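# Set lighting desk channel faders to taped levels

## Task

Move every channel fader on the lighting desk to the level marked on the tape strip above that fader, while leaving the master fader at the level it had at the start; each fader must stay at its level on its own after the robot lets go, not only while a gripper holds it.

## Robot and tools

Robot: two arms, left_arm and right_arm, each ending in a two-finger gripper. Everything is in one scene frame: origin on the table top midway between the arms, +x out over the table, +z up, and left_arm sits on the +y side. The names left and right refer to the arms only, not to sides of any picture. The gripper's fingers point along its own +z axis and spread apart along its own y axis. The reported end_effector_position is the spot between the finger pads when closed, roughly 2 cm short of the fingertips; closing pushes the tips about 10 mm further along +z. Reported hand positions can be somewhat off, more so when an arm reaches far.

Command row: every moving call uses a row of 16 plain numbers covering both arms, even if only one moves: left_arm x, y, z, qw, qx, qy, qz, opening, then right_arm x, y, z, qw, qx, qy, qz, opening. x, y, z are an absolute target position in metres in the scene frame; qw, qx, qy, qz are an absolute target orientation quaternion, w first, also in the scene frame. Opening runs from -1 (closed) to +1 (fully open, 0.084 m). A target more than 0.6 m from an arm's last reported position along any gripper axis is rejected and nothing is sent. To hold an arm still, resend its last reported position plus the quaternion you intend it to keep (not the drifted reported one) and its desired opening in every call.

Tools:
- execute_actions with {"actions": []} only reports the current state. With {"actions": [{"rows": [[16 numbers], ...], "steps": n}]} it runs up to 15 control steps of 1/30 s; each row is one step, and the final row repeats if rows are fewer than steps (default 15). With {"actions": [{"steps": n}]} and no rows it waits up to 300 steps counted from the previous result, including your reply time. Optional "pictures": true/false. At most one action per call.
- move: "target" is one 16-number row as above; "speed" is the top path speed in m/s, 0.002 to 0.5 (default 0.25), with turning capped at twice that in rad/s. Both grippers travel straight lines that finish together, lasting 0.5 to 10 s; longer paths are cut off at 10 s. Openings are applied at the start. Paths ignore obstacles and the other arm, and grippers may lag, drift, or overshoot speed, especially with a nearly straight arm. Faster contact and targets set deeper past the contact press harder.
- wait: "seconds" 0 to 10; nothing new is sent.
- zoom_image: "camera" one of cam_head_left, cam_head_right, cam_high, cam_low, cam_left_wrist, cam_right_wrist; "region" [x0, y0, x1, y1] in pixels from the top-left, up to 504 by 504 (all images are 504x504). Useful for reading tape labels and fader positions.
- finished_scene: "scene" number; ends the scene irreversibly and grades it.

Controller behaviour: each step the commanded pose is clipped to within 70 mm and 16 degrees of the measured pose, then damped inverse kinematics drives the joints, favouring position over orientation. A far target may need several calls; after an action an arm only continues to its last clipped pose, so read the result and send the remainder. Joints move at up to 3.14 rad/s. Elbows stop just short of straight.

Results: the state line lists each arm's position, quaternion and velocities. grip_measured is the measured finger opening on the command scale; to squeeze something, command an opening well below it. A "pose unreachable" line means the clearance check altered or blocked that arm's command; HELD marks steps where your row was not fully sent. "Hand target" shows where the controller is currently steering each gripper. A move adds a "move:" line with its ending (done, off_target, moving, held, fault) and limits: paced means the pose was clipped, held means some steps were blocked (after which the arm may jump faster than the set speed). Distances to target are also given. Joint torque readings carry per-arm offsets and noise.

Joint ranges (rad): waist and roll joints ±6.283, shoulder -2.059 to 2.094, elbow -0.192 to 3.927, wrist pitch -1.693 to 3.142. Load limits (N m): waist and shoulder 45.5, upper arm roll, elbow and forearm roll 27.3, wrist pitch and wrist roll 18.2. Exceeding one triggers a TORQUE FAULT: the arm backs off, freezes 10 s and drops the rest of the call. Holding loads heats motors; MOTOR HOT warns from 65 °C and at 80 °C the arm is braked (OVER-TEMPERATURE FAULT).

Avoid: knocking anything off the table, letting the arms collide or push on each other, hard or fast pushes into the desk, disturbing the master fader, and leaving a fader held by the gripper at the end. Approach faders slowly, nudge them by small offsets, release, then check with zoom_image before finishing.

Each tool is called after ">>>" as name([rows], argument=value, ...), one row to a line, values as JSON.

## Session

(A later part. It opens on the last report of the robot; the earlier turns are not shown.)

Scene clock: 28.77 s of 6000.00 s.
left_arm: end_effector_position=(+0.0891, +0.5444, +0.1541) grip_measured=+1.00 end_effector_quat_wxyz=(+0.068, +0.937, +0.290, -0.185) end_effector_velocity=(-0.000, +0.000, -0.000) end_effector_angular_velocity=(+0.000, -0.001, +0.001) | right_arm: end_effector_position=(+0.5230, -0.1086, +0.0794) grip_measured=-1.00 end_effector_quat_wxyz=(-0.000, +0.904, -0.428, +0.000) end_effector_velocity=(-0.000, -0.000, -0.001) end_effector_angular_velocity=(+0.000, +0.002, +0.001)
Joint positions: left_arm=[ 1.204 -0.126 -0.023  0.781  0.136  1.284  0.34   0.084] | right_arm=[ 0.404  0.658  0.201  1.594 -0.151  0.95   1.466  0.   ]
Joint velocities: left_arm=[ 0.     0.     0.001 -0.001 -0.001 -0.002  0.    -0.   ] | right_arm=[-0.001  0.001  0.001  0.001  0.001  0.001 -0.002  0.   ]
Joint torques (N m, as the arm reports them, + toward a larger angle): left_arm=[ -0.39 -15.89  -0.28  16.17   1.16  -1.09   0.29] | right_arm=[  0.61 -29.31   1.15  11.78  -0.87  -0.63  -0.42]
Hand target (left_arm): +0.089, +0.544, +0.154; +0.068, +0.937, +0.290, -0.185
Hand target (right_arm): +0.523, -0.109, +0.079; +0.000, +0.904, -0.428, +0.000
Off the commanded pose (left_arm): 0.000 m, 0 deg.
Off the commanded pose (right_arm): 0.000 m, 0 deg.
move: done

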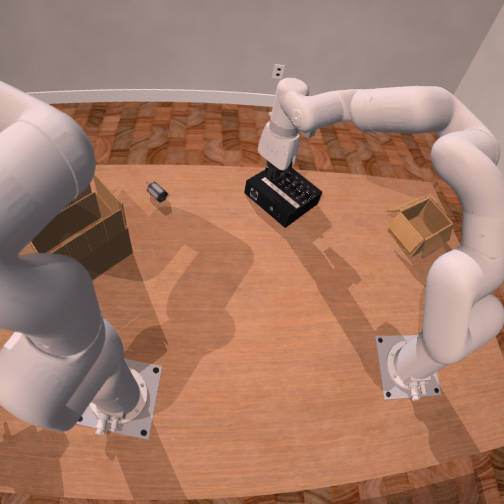

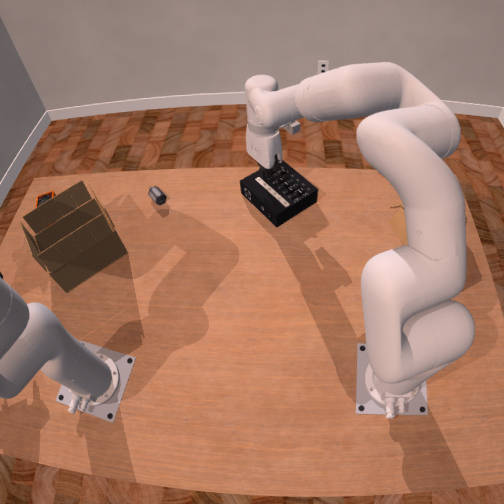

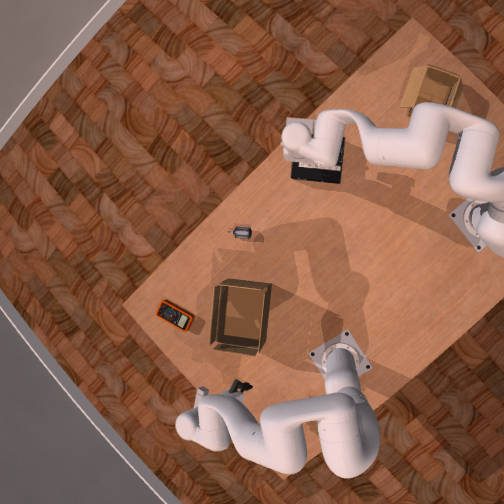

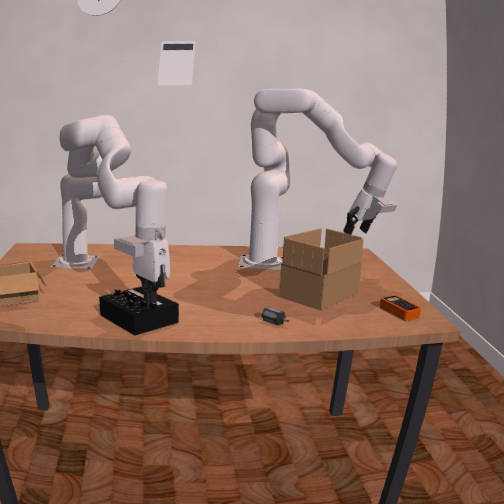

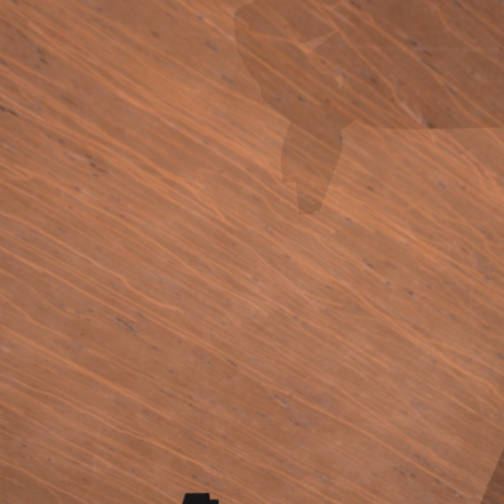

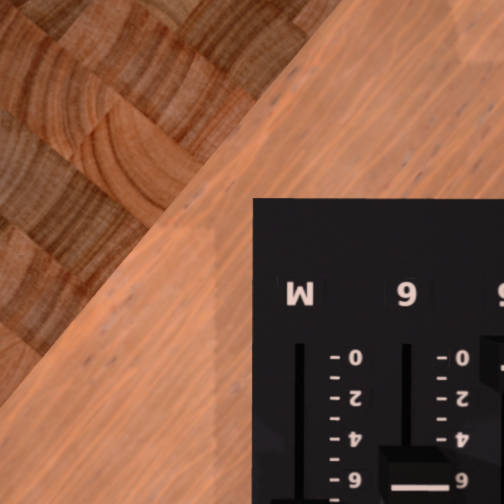

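>>> move(target=[0.0891,0.5444,0.1541,0.068,0.937,0.29,-0.185,1,0.527,-0.1136,0.078,0,0.904,-0.428,0,-1], speed=0.02)

>>> move(target=[0.0891,0.5444,0.1541,0.068,0.937,0.29,-0.185,1,0.525,-0.111,0.1,0,0.904,-0.428,0,-1], speed=0.05)

>>> move(target=[0.0891,0.5444,0.1541,0.068,0.937,0.29,-0.185,1,0.5455,-0.1709,0.098,0,0.904,-0.428,0,-1], speed=0.1)

>>> move(target=[0.0891,0.5444,0.1541,0.068,0.937,0.29,-0.185,1,0.5455,-0.1709,0.076,0,0.904,-0.428,0,-1], speed=0.03)

>>> move(target=[0.0891,0.5444,0.1541,0.068,0.937,0.29,-0.185,1,0.5265,-0.1476,0.076,0,0.904,-0.428,0,-1], speed=0.02)

>>> move(target=[0.0891,0.5444,0.1541,0.068,0.937,0.29,-0.185,1,0.5285,-0.15,0.1,0,0.904,-0.428,0,-1], speed=0.05)

>>> move(target=[0.0891,0.5444,0.1541,0.068,0.937,0.29,-0.185,1,0.465,-0.1,0.11,0,0.904,-0.428,0,-1], speed=0.1)

Scene clock: 39.27 s of 6000.00 s.
left_arm: end_effector_position=(+0.0891, +0.5444, +0.1541) grip_measured=+1.00 end_effector_quat_wxyz=(+0.068, +0.937, +0.290, -0.185) end_effector_velocity=(-0.001, -0.000, +0.000) end_effector_angular_velocity=(-0.002, +0.001, +0.002) | right_arm: end_effector_position=(+0.5272, -0.1131, +0.0788) grip_measured=-1.00 end_effector_quat_wxyz=(-0.001, +0.904, -0.428, +0.000) end_effector_velocity=(-0.001, -0.001, -0.001) end_effector_angular_velocity=(-0.001, +0.003, +0.001)
Joint positions: left_arm=[ 1.204 -0.126 -0.023  0.781  0.136  1.284  0.34   0.084] | right_arm=[ 0.396  0.663  0.2    1.601 -0.15   0.951  1.455  0.   ]
Joint velocities: left_arm=[ 0.001 -0.     0.     0.001 -0.     0.003 -0.     0.   ] | right_arm=[-0.001  0.001  0.    -0.001  0.     0.002 -0.002  0.   ]
Joint torques (N m, as the arm reports them, + toward a larger angle): left_arm=[ -0.56 -16.17  -0.23  16.3    1.01  -1.16   0.36] | right_arm=[ -0.86 -23.17  -1.37   8.76  -1.3   -0.31  -0.53]
Hand target (left_arm): +0.089, +0.544, +0.154; +0.068, +0.937, +0.290, -0.185
Hand target (right_arm): +0.527, -0.114, +0.078; +0.000, +0.904, -0.428, +0.000
Off the commanded pose (left_arm): 0.000 m, 0 deg.
Off the commanded pose (right_arm): 0.001 m, 0 deg.
After step 90, 6.80 s passed at rest.
move: done

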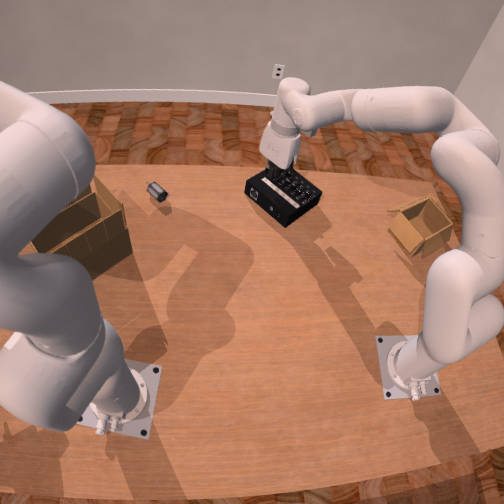

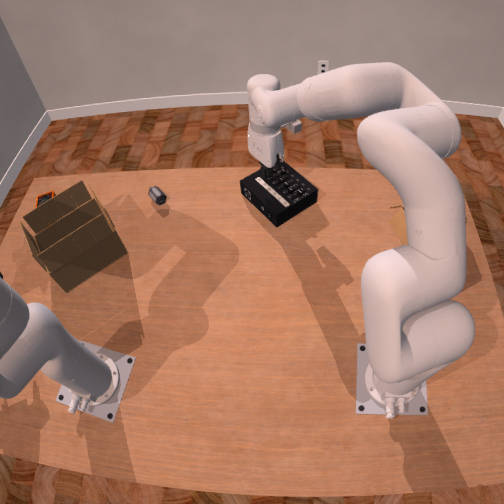

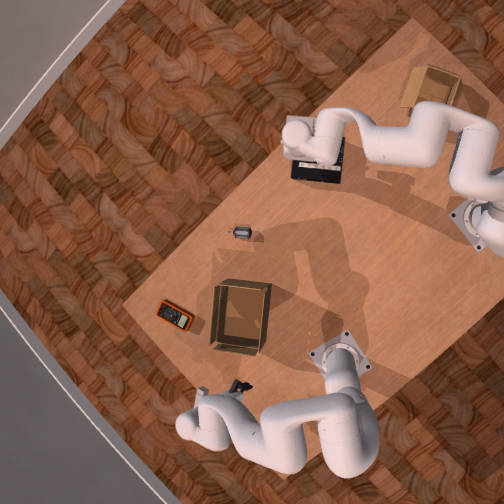

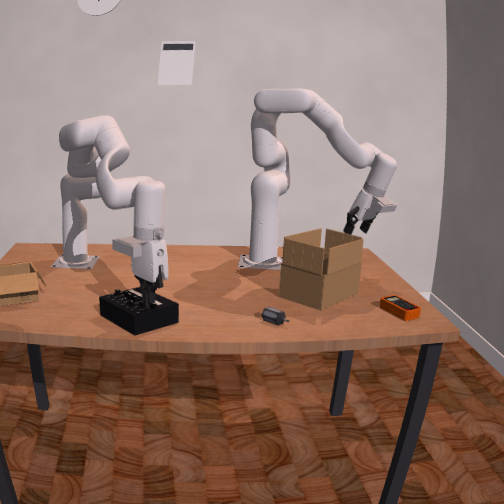

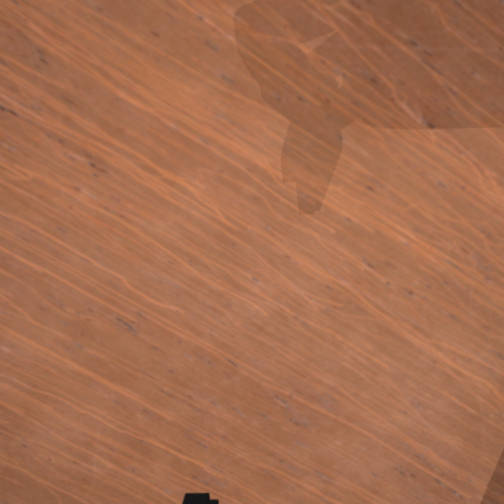

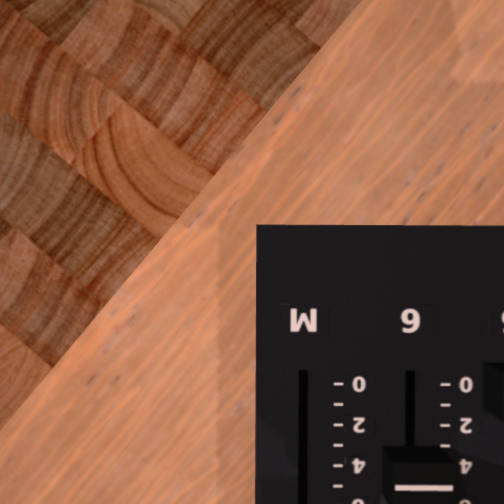

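Scene clock: 40.07 s of 6000.00 s.
left_arm: end_effector_position=(+0.0891, +0.5444, +0.1541) grip_measured=+1.00 end_effector_quat_wxyz=(+0.068, +0.937, +0.290, -0.185) end_effector_velocity=(+0.000, +0.000, +0.000) end_effector_angular_velocity=(+0.000, -0.000, -0.000) | right_arm: end_effector_position=(+0.5248, -0.1113, +0.0995) grip_measured=-1.00 end_effector_quat_wxyz=(+0.000, +0.904, -0.428, -0.000) end_effector_velocity=(-0.001, +0.000, -0.000) end_effector_angular_velocity=(-0.002, +0.002, +0.002)
Joint positions: left_arm=[ 1.204 -0.126 -0.023  0.781  0.136  1.284  0.34   0.084] | right_arm=[ 0.398  0.632  0.204  1.613 -0.143  0.997  1.456  0.   ]
Joint velocities: left_arm=[ 0.001  0.    -0.001  0.001 -0.     0.     0.    -0.   ] | right_arm=[ 0.001 -0.001  0.    -0.001 -0.001  0.002 -0.001  0.   ]
Joint torques (N m, as the arm reports them, + toward a larger angle): left_arm=[ -0.63 -16.26  -0.03  16.2    1.07  -1.14   0.31] | right_arm=[  1.41 -33.26   2.95  13.98  -0.34  -0.88  -0.38]
Hand target (left_arm): +0.089, +0.544, +0.154; +0.068, +0.937, +0.290, -0.185
Hand target (right_arm): +0.525, -0.111, +0.100; +0.000, +0.904, -0.428, +0.000
Off the commanded pose (left_arm): 0.000 m, 0 deg.
Off the commanded pose (right_arm): 0.001 m, 0 deg.
move: done

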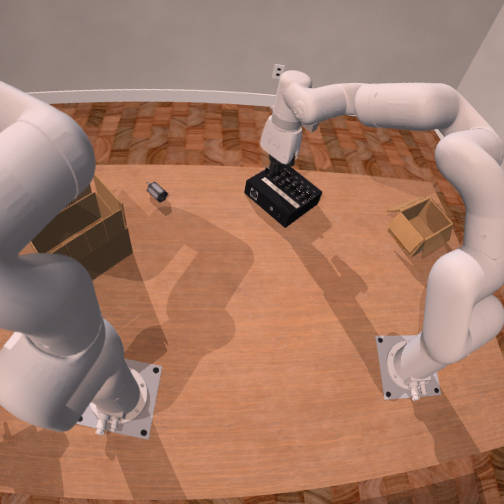

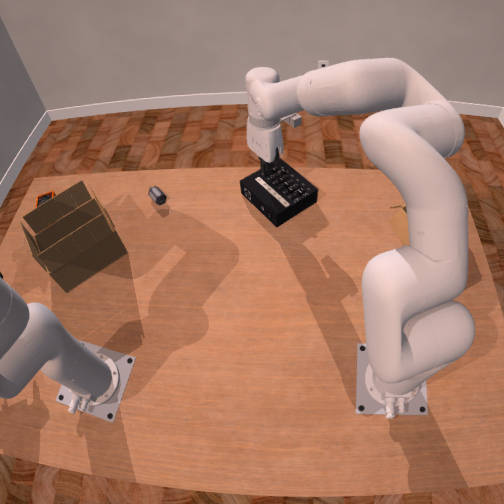

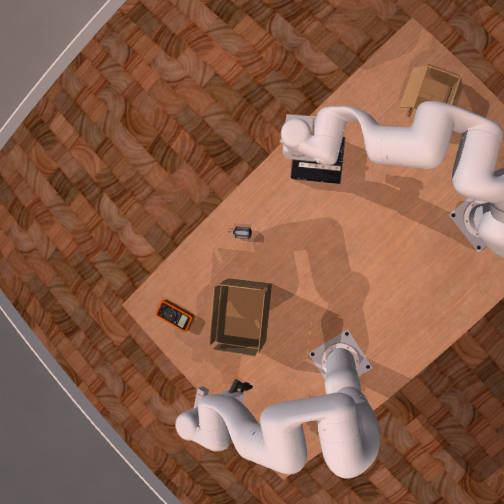

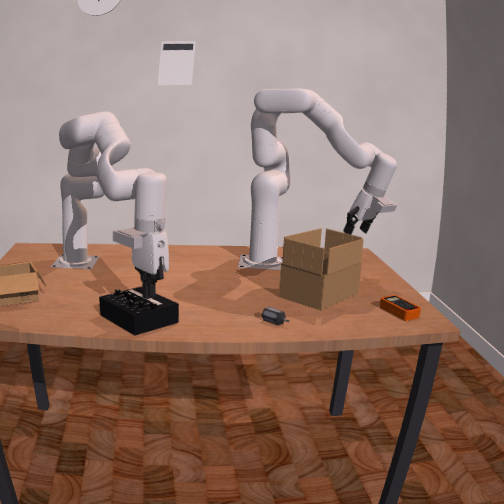

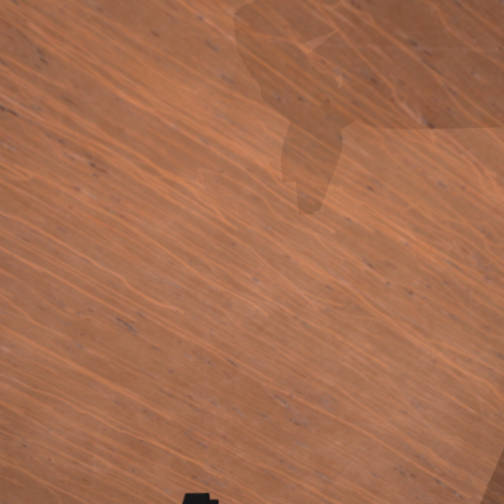

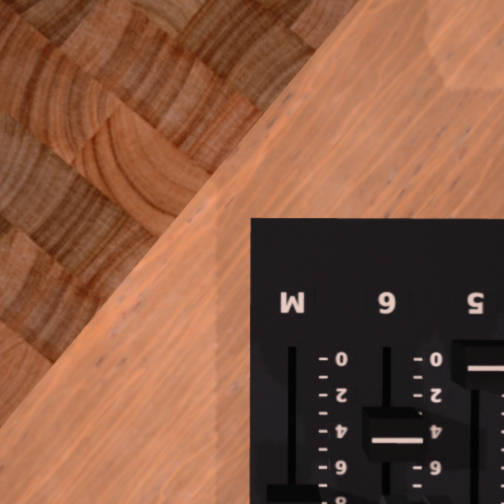

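Scene clock: 41.07 s of 6000.00 s.
left_arm: end_effector_position=(+0.0891, +0.5444, +0.1541) grip_measured=+1.00 end_effector_quat_wxyz=(+0.068, +0.937, +0.290, -0.185) end_effector_velocity=(+0.000, -0.000, +0.000) end_effector_angular_velocity=(-0.000, -0.000, -0.002) | right_arm: end_effector_position=(+0.5451, -0.1702, +0.0980) grip_measured=-1.00 end_effector_quat_wxyz=(+0.000, +0.904, -0.427, -0.000) end_effector_velocity=(-0.001, +0.002, -0.000) end_effector_angular_velocity=(+0.001, +0.001, +0.008)
Joint positions: left_arm=[ 1.204 -0.126 -0.023  0.781  0.136  1.284  0.34   0.084] | right_arm=[ 0.306  0.61   0.189  1.574 -0.13   0.976  1.348  0.   ]
Joint velocities: left_arm=[-0.    -0.    -0.001  0.    -0.    -0.     0.001 -0.   ] | right_arm=[ 0.     0.001  0.003  0.    -0.001 -0.    -0.004  0.   ]
Joint torques (N m, as the arm reports them, + toward a larger angle): left_arm=[ -0.45 -15.96  -0.09  16.33   1.09  -1.07   0.32] | right_arm=[  1.17 -32.65   2.32  13.84  -0.41  -0.8   -0.46]
Hand target (left_arm): +0.089, +0.544, +0.154; +0.068, +0.937, +0.290, -0.185
Hand target (right_arm): +0.545, -0.171, +0.098; +0.000, +0.904, -0.428, +0.000
Off the commanded pose (left_arm): 0.000 m, 0 deg.
Off the commanded pose (right_arm): 0.001 m, 0 deg.
move: done

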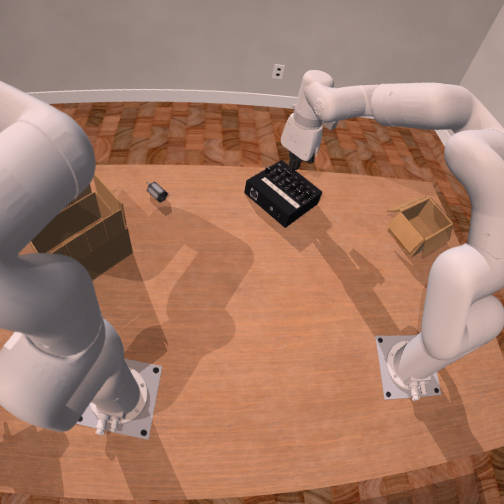

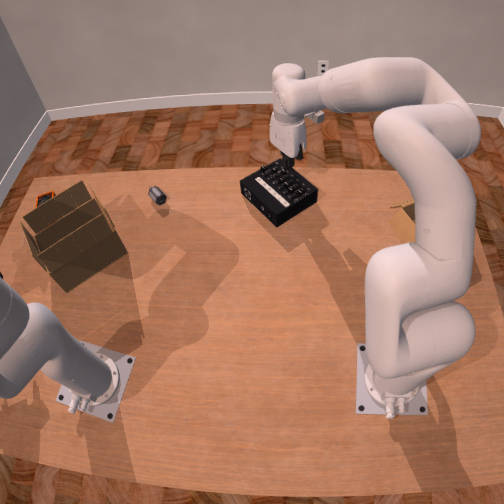

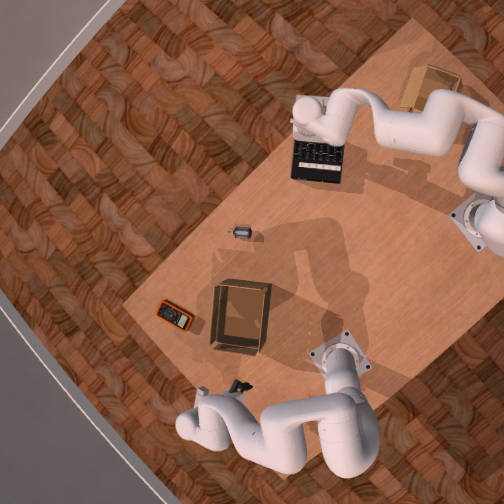

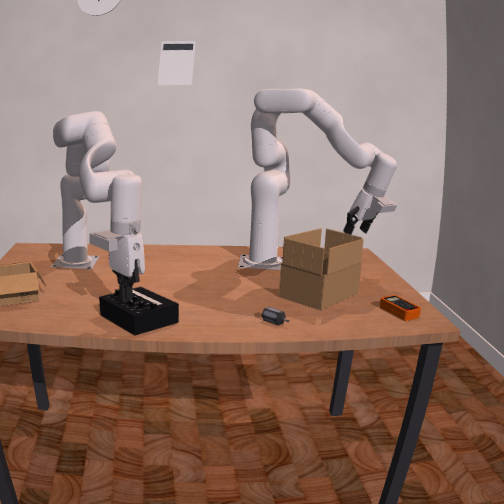

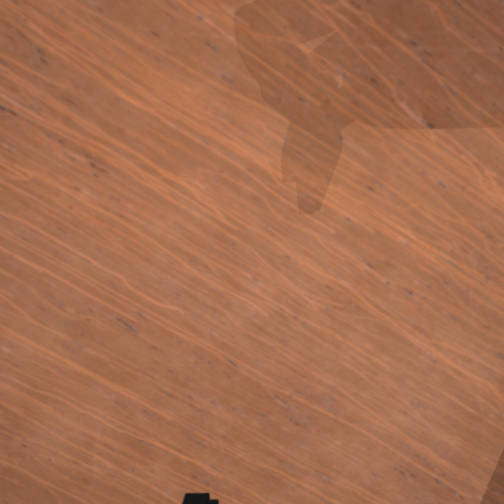

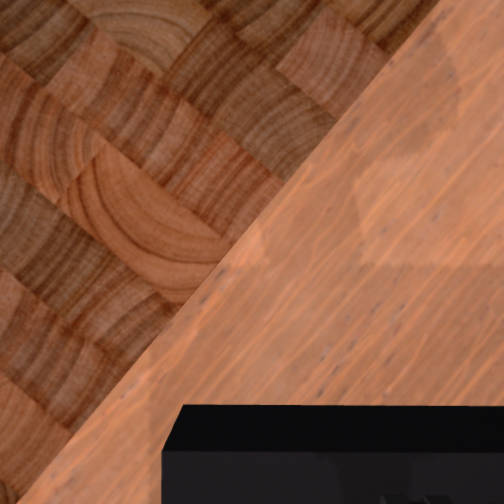

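Scene clock: 42.10 s of 6000.00 s.
left_arm: end_effector_position=(+0.0891, +0.5444, +0.1541) grip_measured=+1.00 end_effector_quat_wxyz=(+0.068, +0.937, +0.290, -0.185) end_effector_velocity=(-0.000, +0.000, +0.000) end_effector_angular_velocity=(+0.001, +0.000, -0.001) | right_arm: end_effector_position=(+0.5470, -0.1710, +0.0780) grip_measured=-1.00 end_effector_quat_wxyz=(-0.002, +0.904, -0.428, +0.002) end_effector_velocity=(+0.001, -0.000, -0.001) end_effector_angular_velocity=(-0.002, +0.003, +0.001)
Joint positions: left_arm=[ 1.204 -0.126 -0.023  0.781  0.136  1.284  0.34   0.084] | right_arm=[ 0.307  0.639  0.183  1.56  -0.137  0.928  1.352  0.   ]
Joint velocities: left_arm=[-0.001  0.     0.001  0.001  0.001 -0.     0.001  0.   ] | right_arm=[ 0.001  0.006 -0.001  0.008 -0.     0.005 -0.001  0.   ]
Joint torques (N m, as the arm reports them, + toward a larger angle): left_arm=[ -1.01 -16.14  -0.18  16.15   0.91  -1.19   0.34] | right_arm=[  2.15 -15.84   2.62   5.04   0.06   0.08  -0.52]
Hand target (left_arm): +0.089, +0.544, +0.154; +0.068, +0.937, +0.290, -0.185
Hand target (right_arm): +0.546, -0.171, +0.076; -0.000, +0.904, -0.428, -0.000
Off the commanded pose (left_arm): 0.000 m, 0 deg.
Off the commanded pose (right_arm): 0.003 m, 0 deg.
move: done

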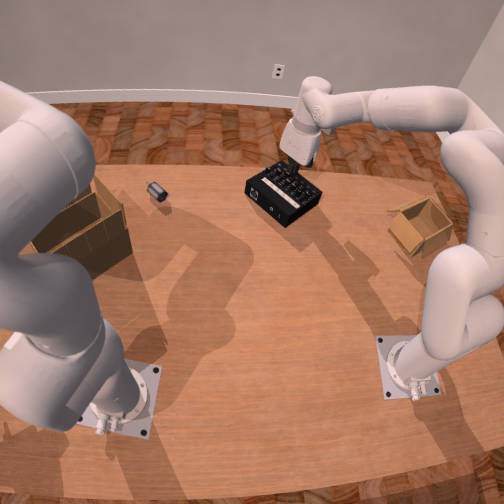

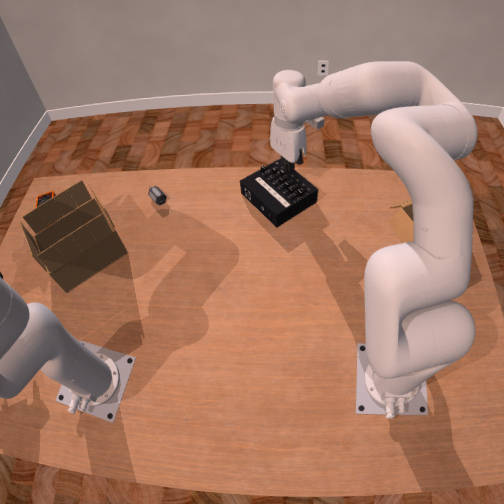

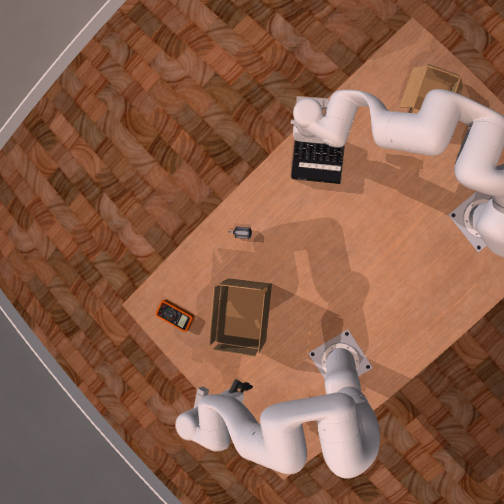

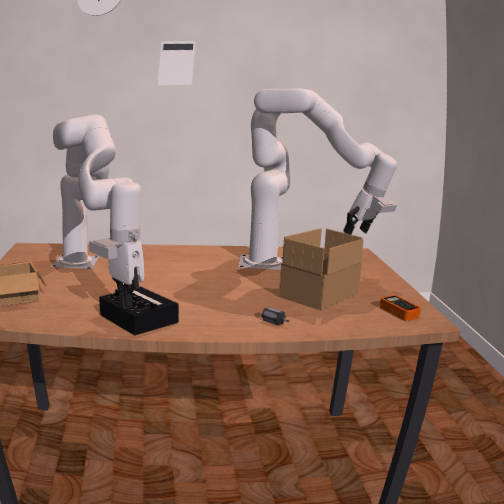

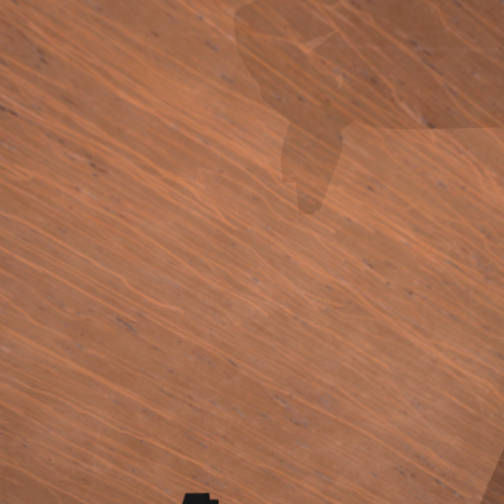

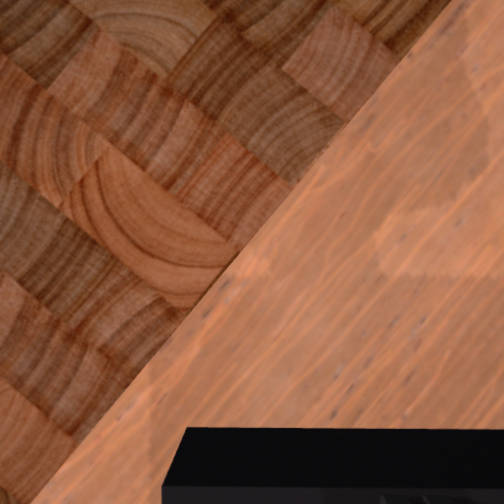

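Scene clock: 43.93 s of 6000.00 s.
left_arm: end_effector_position=(+0.0891, +0.5444, +0.1541) grip_measured=+1.00 end_effector_quat_wxyz=(+0.068, +0.937, +0.290, -0.185) end_effector_velocity=(+0.000, +0.000, +0.000) end_effector_angular_velocity=(+0.002, -0.000, -0.001) | right_arm: end_effector_position=(+0.5274, -0.1472, +0.0777) grip_measured=-1.00 end_effector_quat_wxyz=(-0.001, +0.904, -0.428, +0.001) end_effector_velocity=(-0.000, +0.000, -0.000) end_effector_angular_velocity=(+0.000, -0.001, -0.002)
Joint positions: left_arm=[ 1.204 -0.126 -0.023  0.781  0.136  1.284  0.34   0.084] | right_arm=[ 0.345  0.613  0.192  1.515 -0.139  0.912  1.402  0.   ]
Joint velocities: left_arm=[-0.    -0.     0.     0.     0.001 -0.001 -0.     0.   ] | right_arm=[ 0.001  0.    -0.001 -0.001  0.    -0.002  0.002  0.   ]
Joint torques (N m, as the arm reports them, + toward a larger angle): left_arm=[ -0.1  -16.36  -0.3   16.27   0.95  -1.05   0.29] | right_arm=[  4.93 -13.31   6.67   2.6    1.07   0.79  -0.41]
Hand target (left_arm): +0.089, +0.544, +0.154; +0.068, +0.937, +0.290, -0.185
Hand target (right_arm): +0.527, -0.147, +0.076; -0.000, +0.904, -0.428, -0.000
Off the commanded pose (left_arm): 0.000 m, 0 deg.
Off the commanded pose (right_arm): 0.002 m, 0 deg.
move: done

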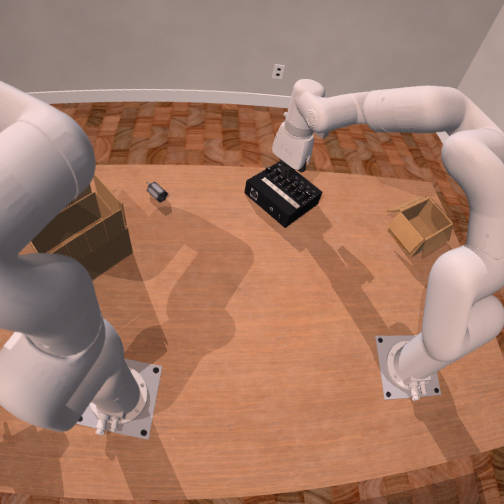

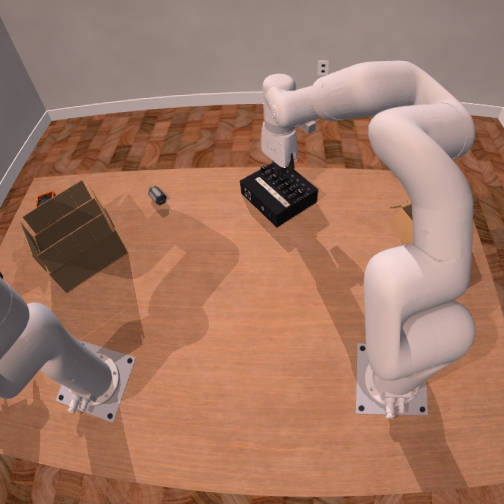

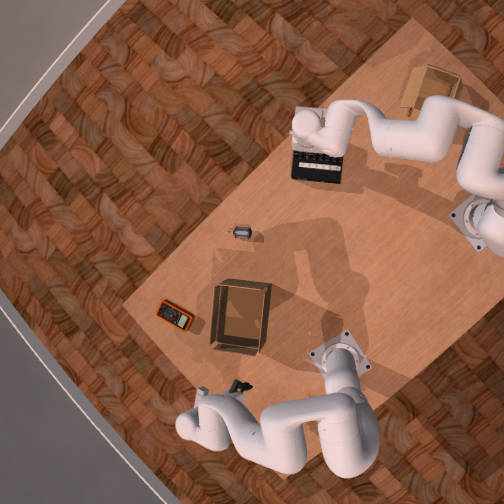

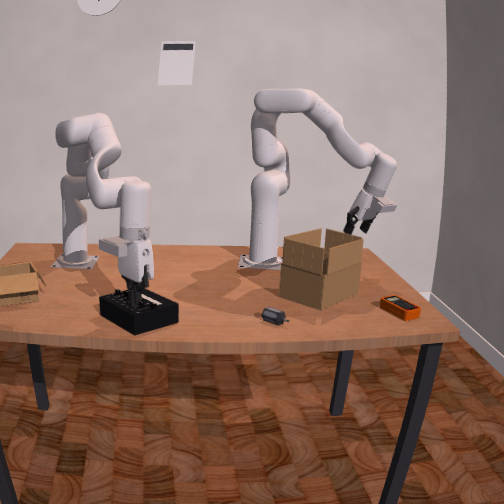

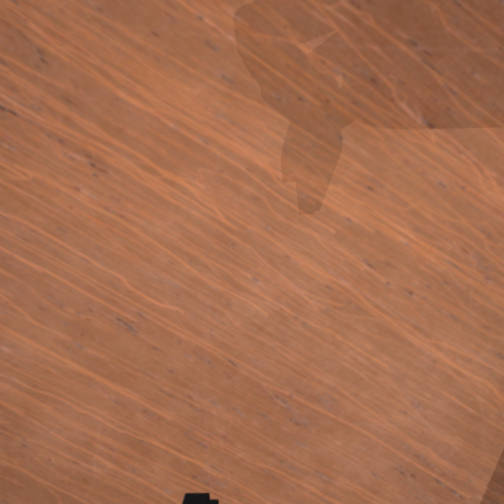

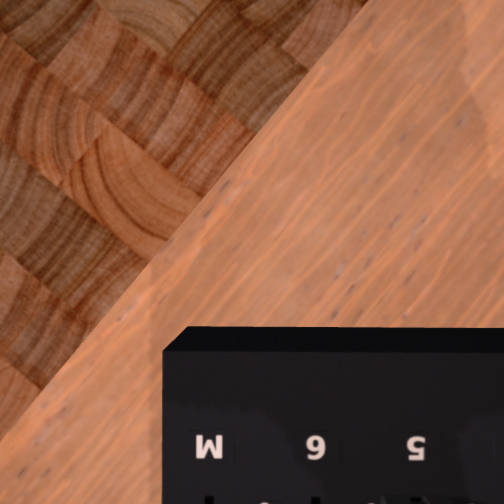

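Scene clock: 44.77 s of 6000.00 s.
left_arm: end_effector_position=(+0.0891, +0.5444, +0.1541) grip_measured=+1.00 end_effector_quat_wxyz=(+0.068, +0.937, +0.290, -0.185) end_effector_velocity=(-0.000, +0.000, +0.000) end_effector_angular_velocity=(-0.000, +0.000, +0.001) | right_arm: end_effector_position=(+0.5280, -0.1501, +0.0992) grip_measured=-1.00 end_effector_quat_wxyz=(+0.001, +0.904, -0.428, -0.001) end_effector_velocity=(+0.002, -0.000, +0.004) end_effector_angular_velocity=(+0.002, -0.007, -0.001)
Joint positions: left_arm=[ 1.204 -0.126 -0.023  0.781  0.136  1.284  0.34   0.084] | right_arm=[ 0.338  0.584  0.196  1.534 -0.131  0.965  1.392  0.   ]
Joint velocities: left_arm=[-0.     0.     0.002  0.     0.     0.     0.     0.   ] | right_arm=[-0.001 -0.004 -0.     0.004 -0.     0.001 -0.001  0.   ]
Joint torques (N m, as the arm reports them, + toward a larger angle): left_arm=[ -0.56 -16.2   -0.38  16.13   0.97  -1.12   0.16] | right_arm=[  1.12 -32.34   2.71  13.82  -0.3   -0.92  -0.42]
Hand target (left_arm): +0.089, +0.544, +0.154; +0.068, +0.937, +0.290, -0.185
Hand target (right_arm): +0.528, -0.150, +0.100; +0.000, +0.904, -0.428, +0.000
Off the commanded pose (left_arm): 0.000 m, 0 deg.
Off the commanded pose (right_arm): 0.001 m, 0 deg.
move: done

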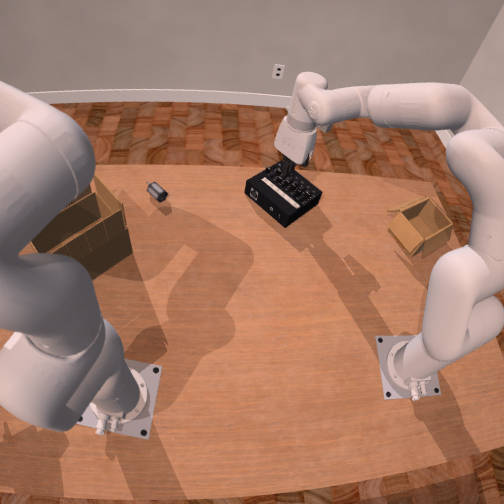

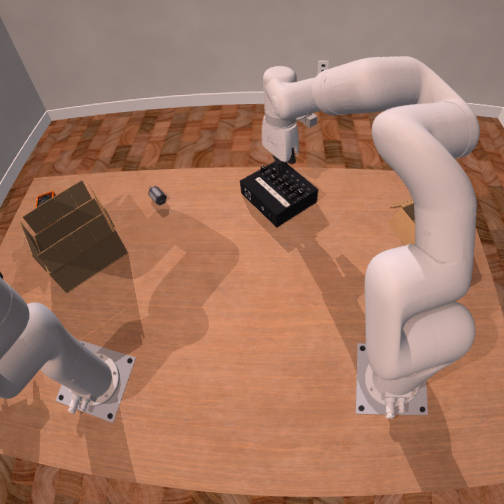

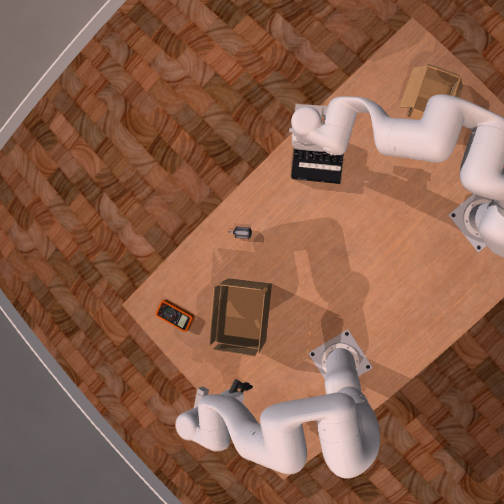

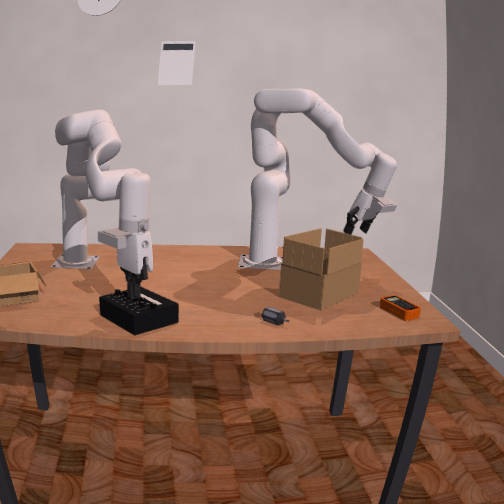

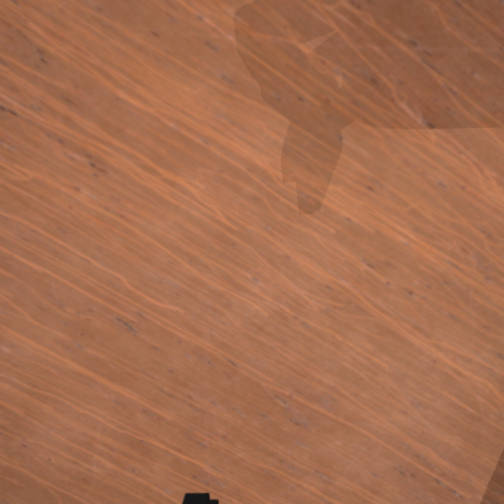

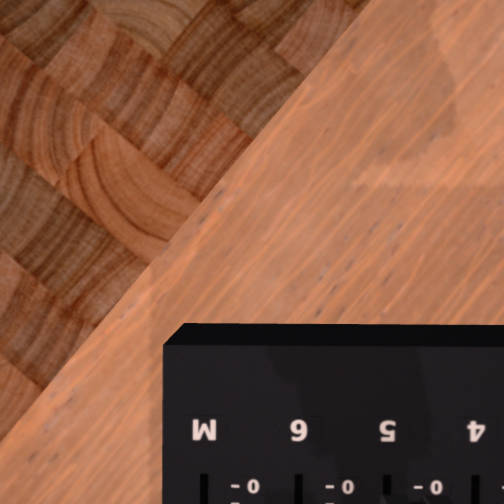

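Scene clock: 45.93 s of 6000.00 s.
left_arm: end_effector_position=(+0.0891, +0.5444, +0.1541) grip_measured=+1.00 end_effector_quat_wxyz=(+0.068, +0.937, +0.290, -0.185) end_effector_velocity=(-0.000, -0.000, -0.000) end_effector_angular_velocity=(-0.000, +0.000, +0.002) | right_arm: end_effector_position=(+0.4656, -0.1003, +0.1098) grip_measured=-1.00 end_effector_quat_wxyz=(-0.000, +0.904, -0.428, -0.000) end_effector_velocity=(-0.001, -0.002, -0.001) end_effector_angular_velocity=(-0.003, +0.000, -0.006)
Joint positions: left_arm=[ 1.204 -0.126 -0.023  0.781  0.136  1.284  0.34   0.084] | right_arm=[ 0.419  0.468  0.234  1.379 -0.131  0.927  1.523  0.   ]
Joint velocities: left_arm=[ 0.    -0.     0.    -0.001 -0.    -0.    -0.001 -0.   ] | right_arm=[ 0.    -0.004 -0.002 -0.007 -0.001 -0.001  0.005  0.   ]
Joint torques (N m, as the arm reports them, + toward a larger angle): left_arm=[ -0.41 -15.89  -0.28  16.36   0.91  -1.06   0.4 ] | right_arm=[  1.41 -29.64   2.98  13.54  -0.54  -0.88  -0.41]
Hand target (left_arm): +0.089, +0.544, +0.154; +0.068, +0.937, +0.290, -0.185
Hand target (right_arm): +0.465, -0.100, +0.110; -0.000, +0.904, -0.428, -0.000
Off the commanded pose (left_arm): 0.000 m, 0 deg.
Off the commanded pose (right_arm): 0.001 m, 0 deg.
move: done

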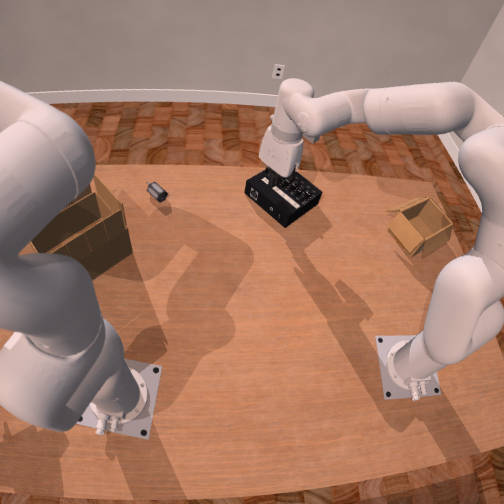

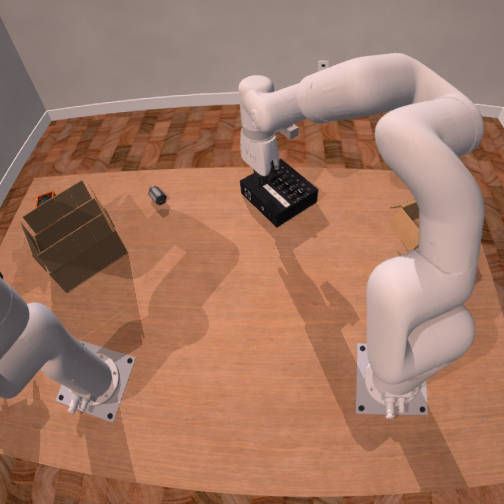

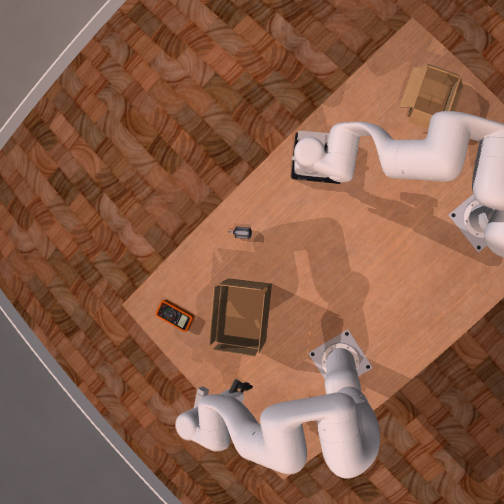

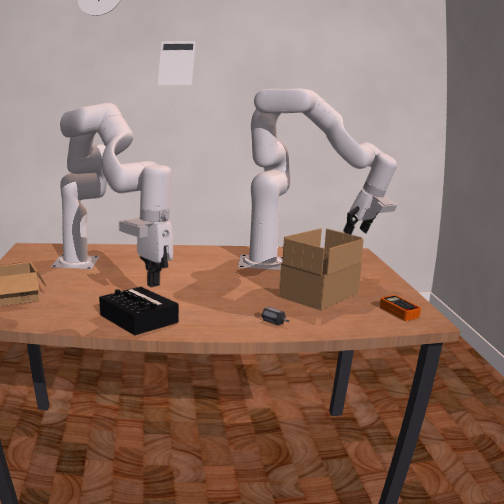

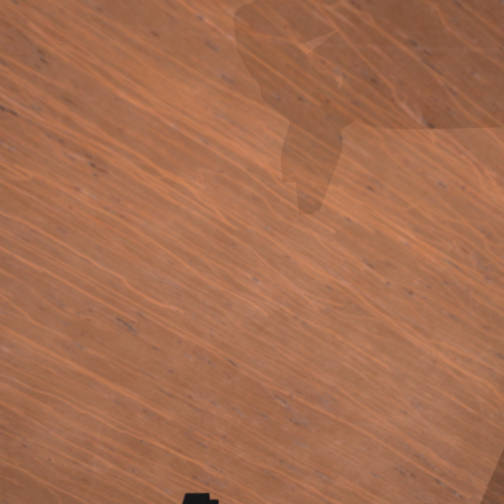

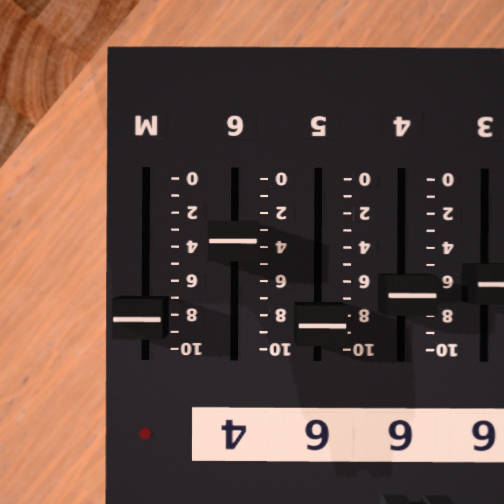

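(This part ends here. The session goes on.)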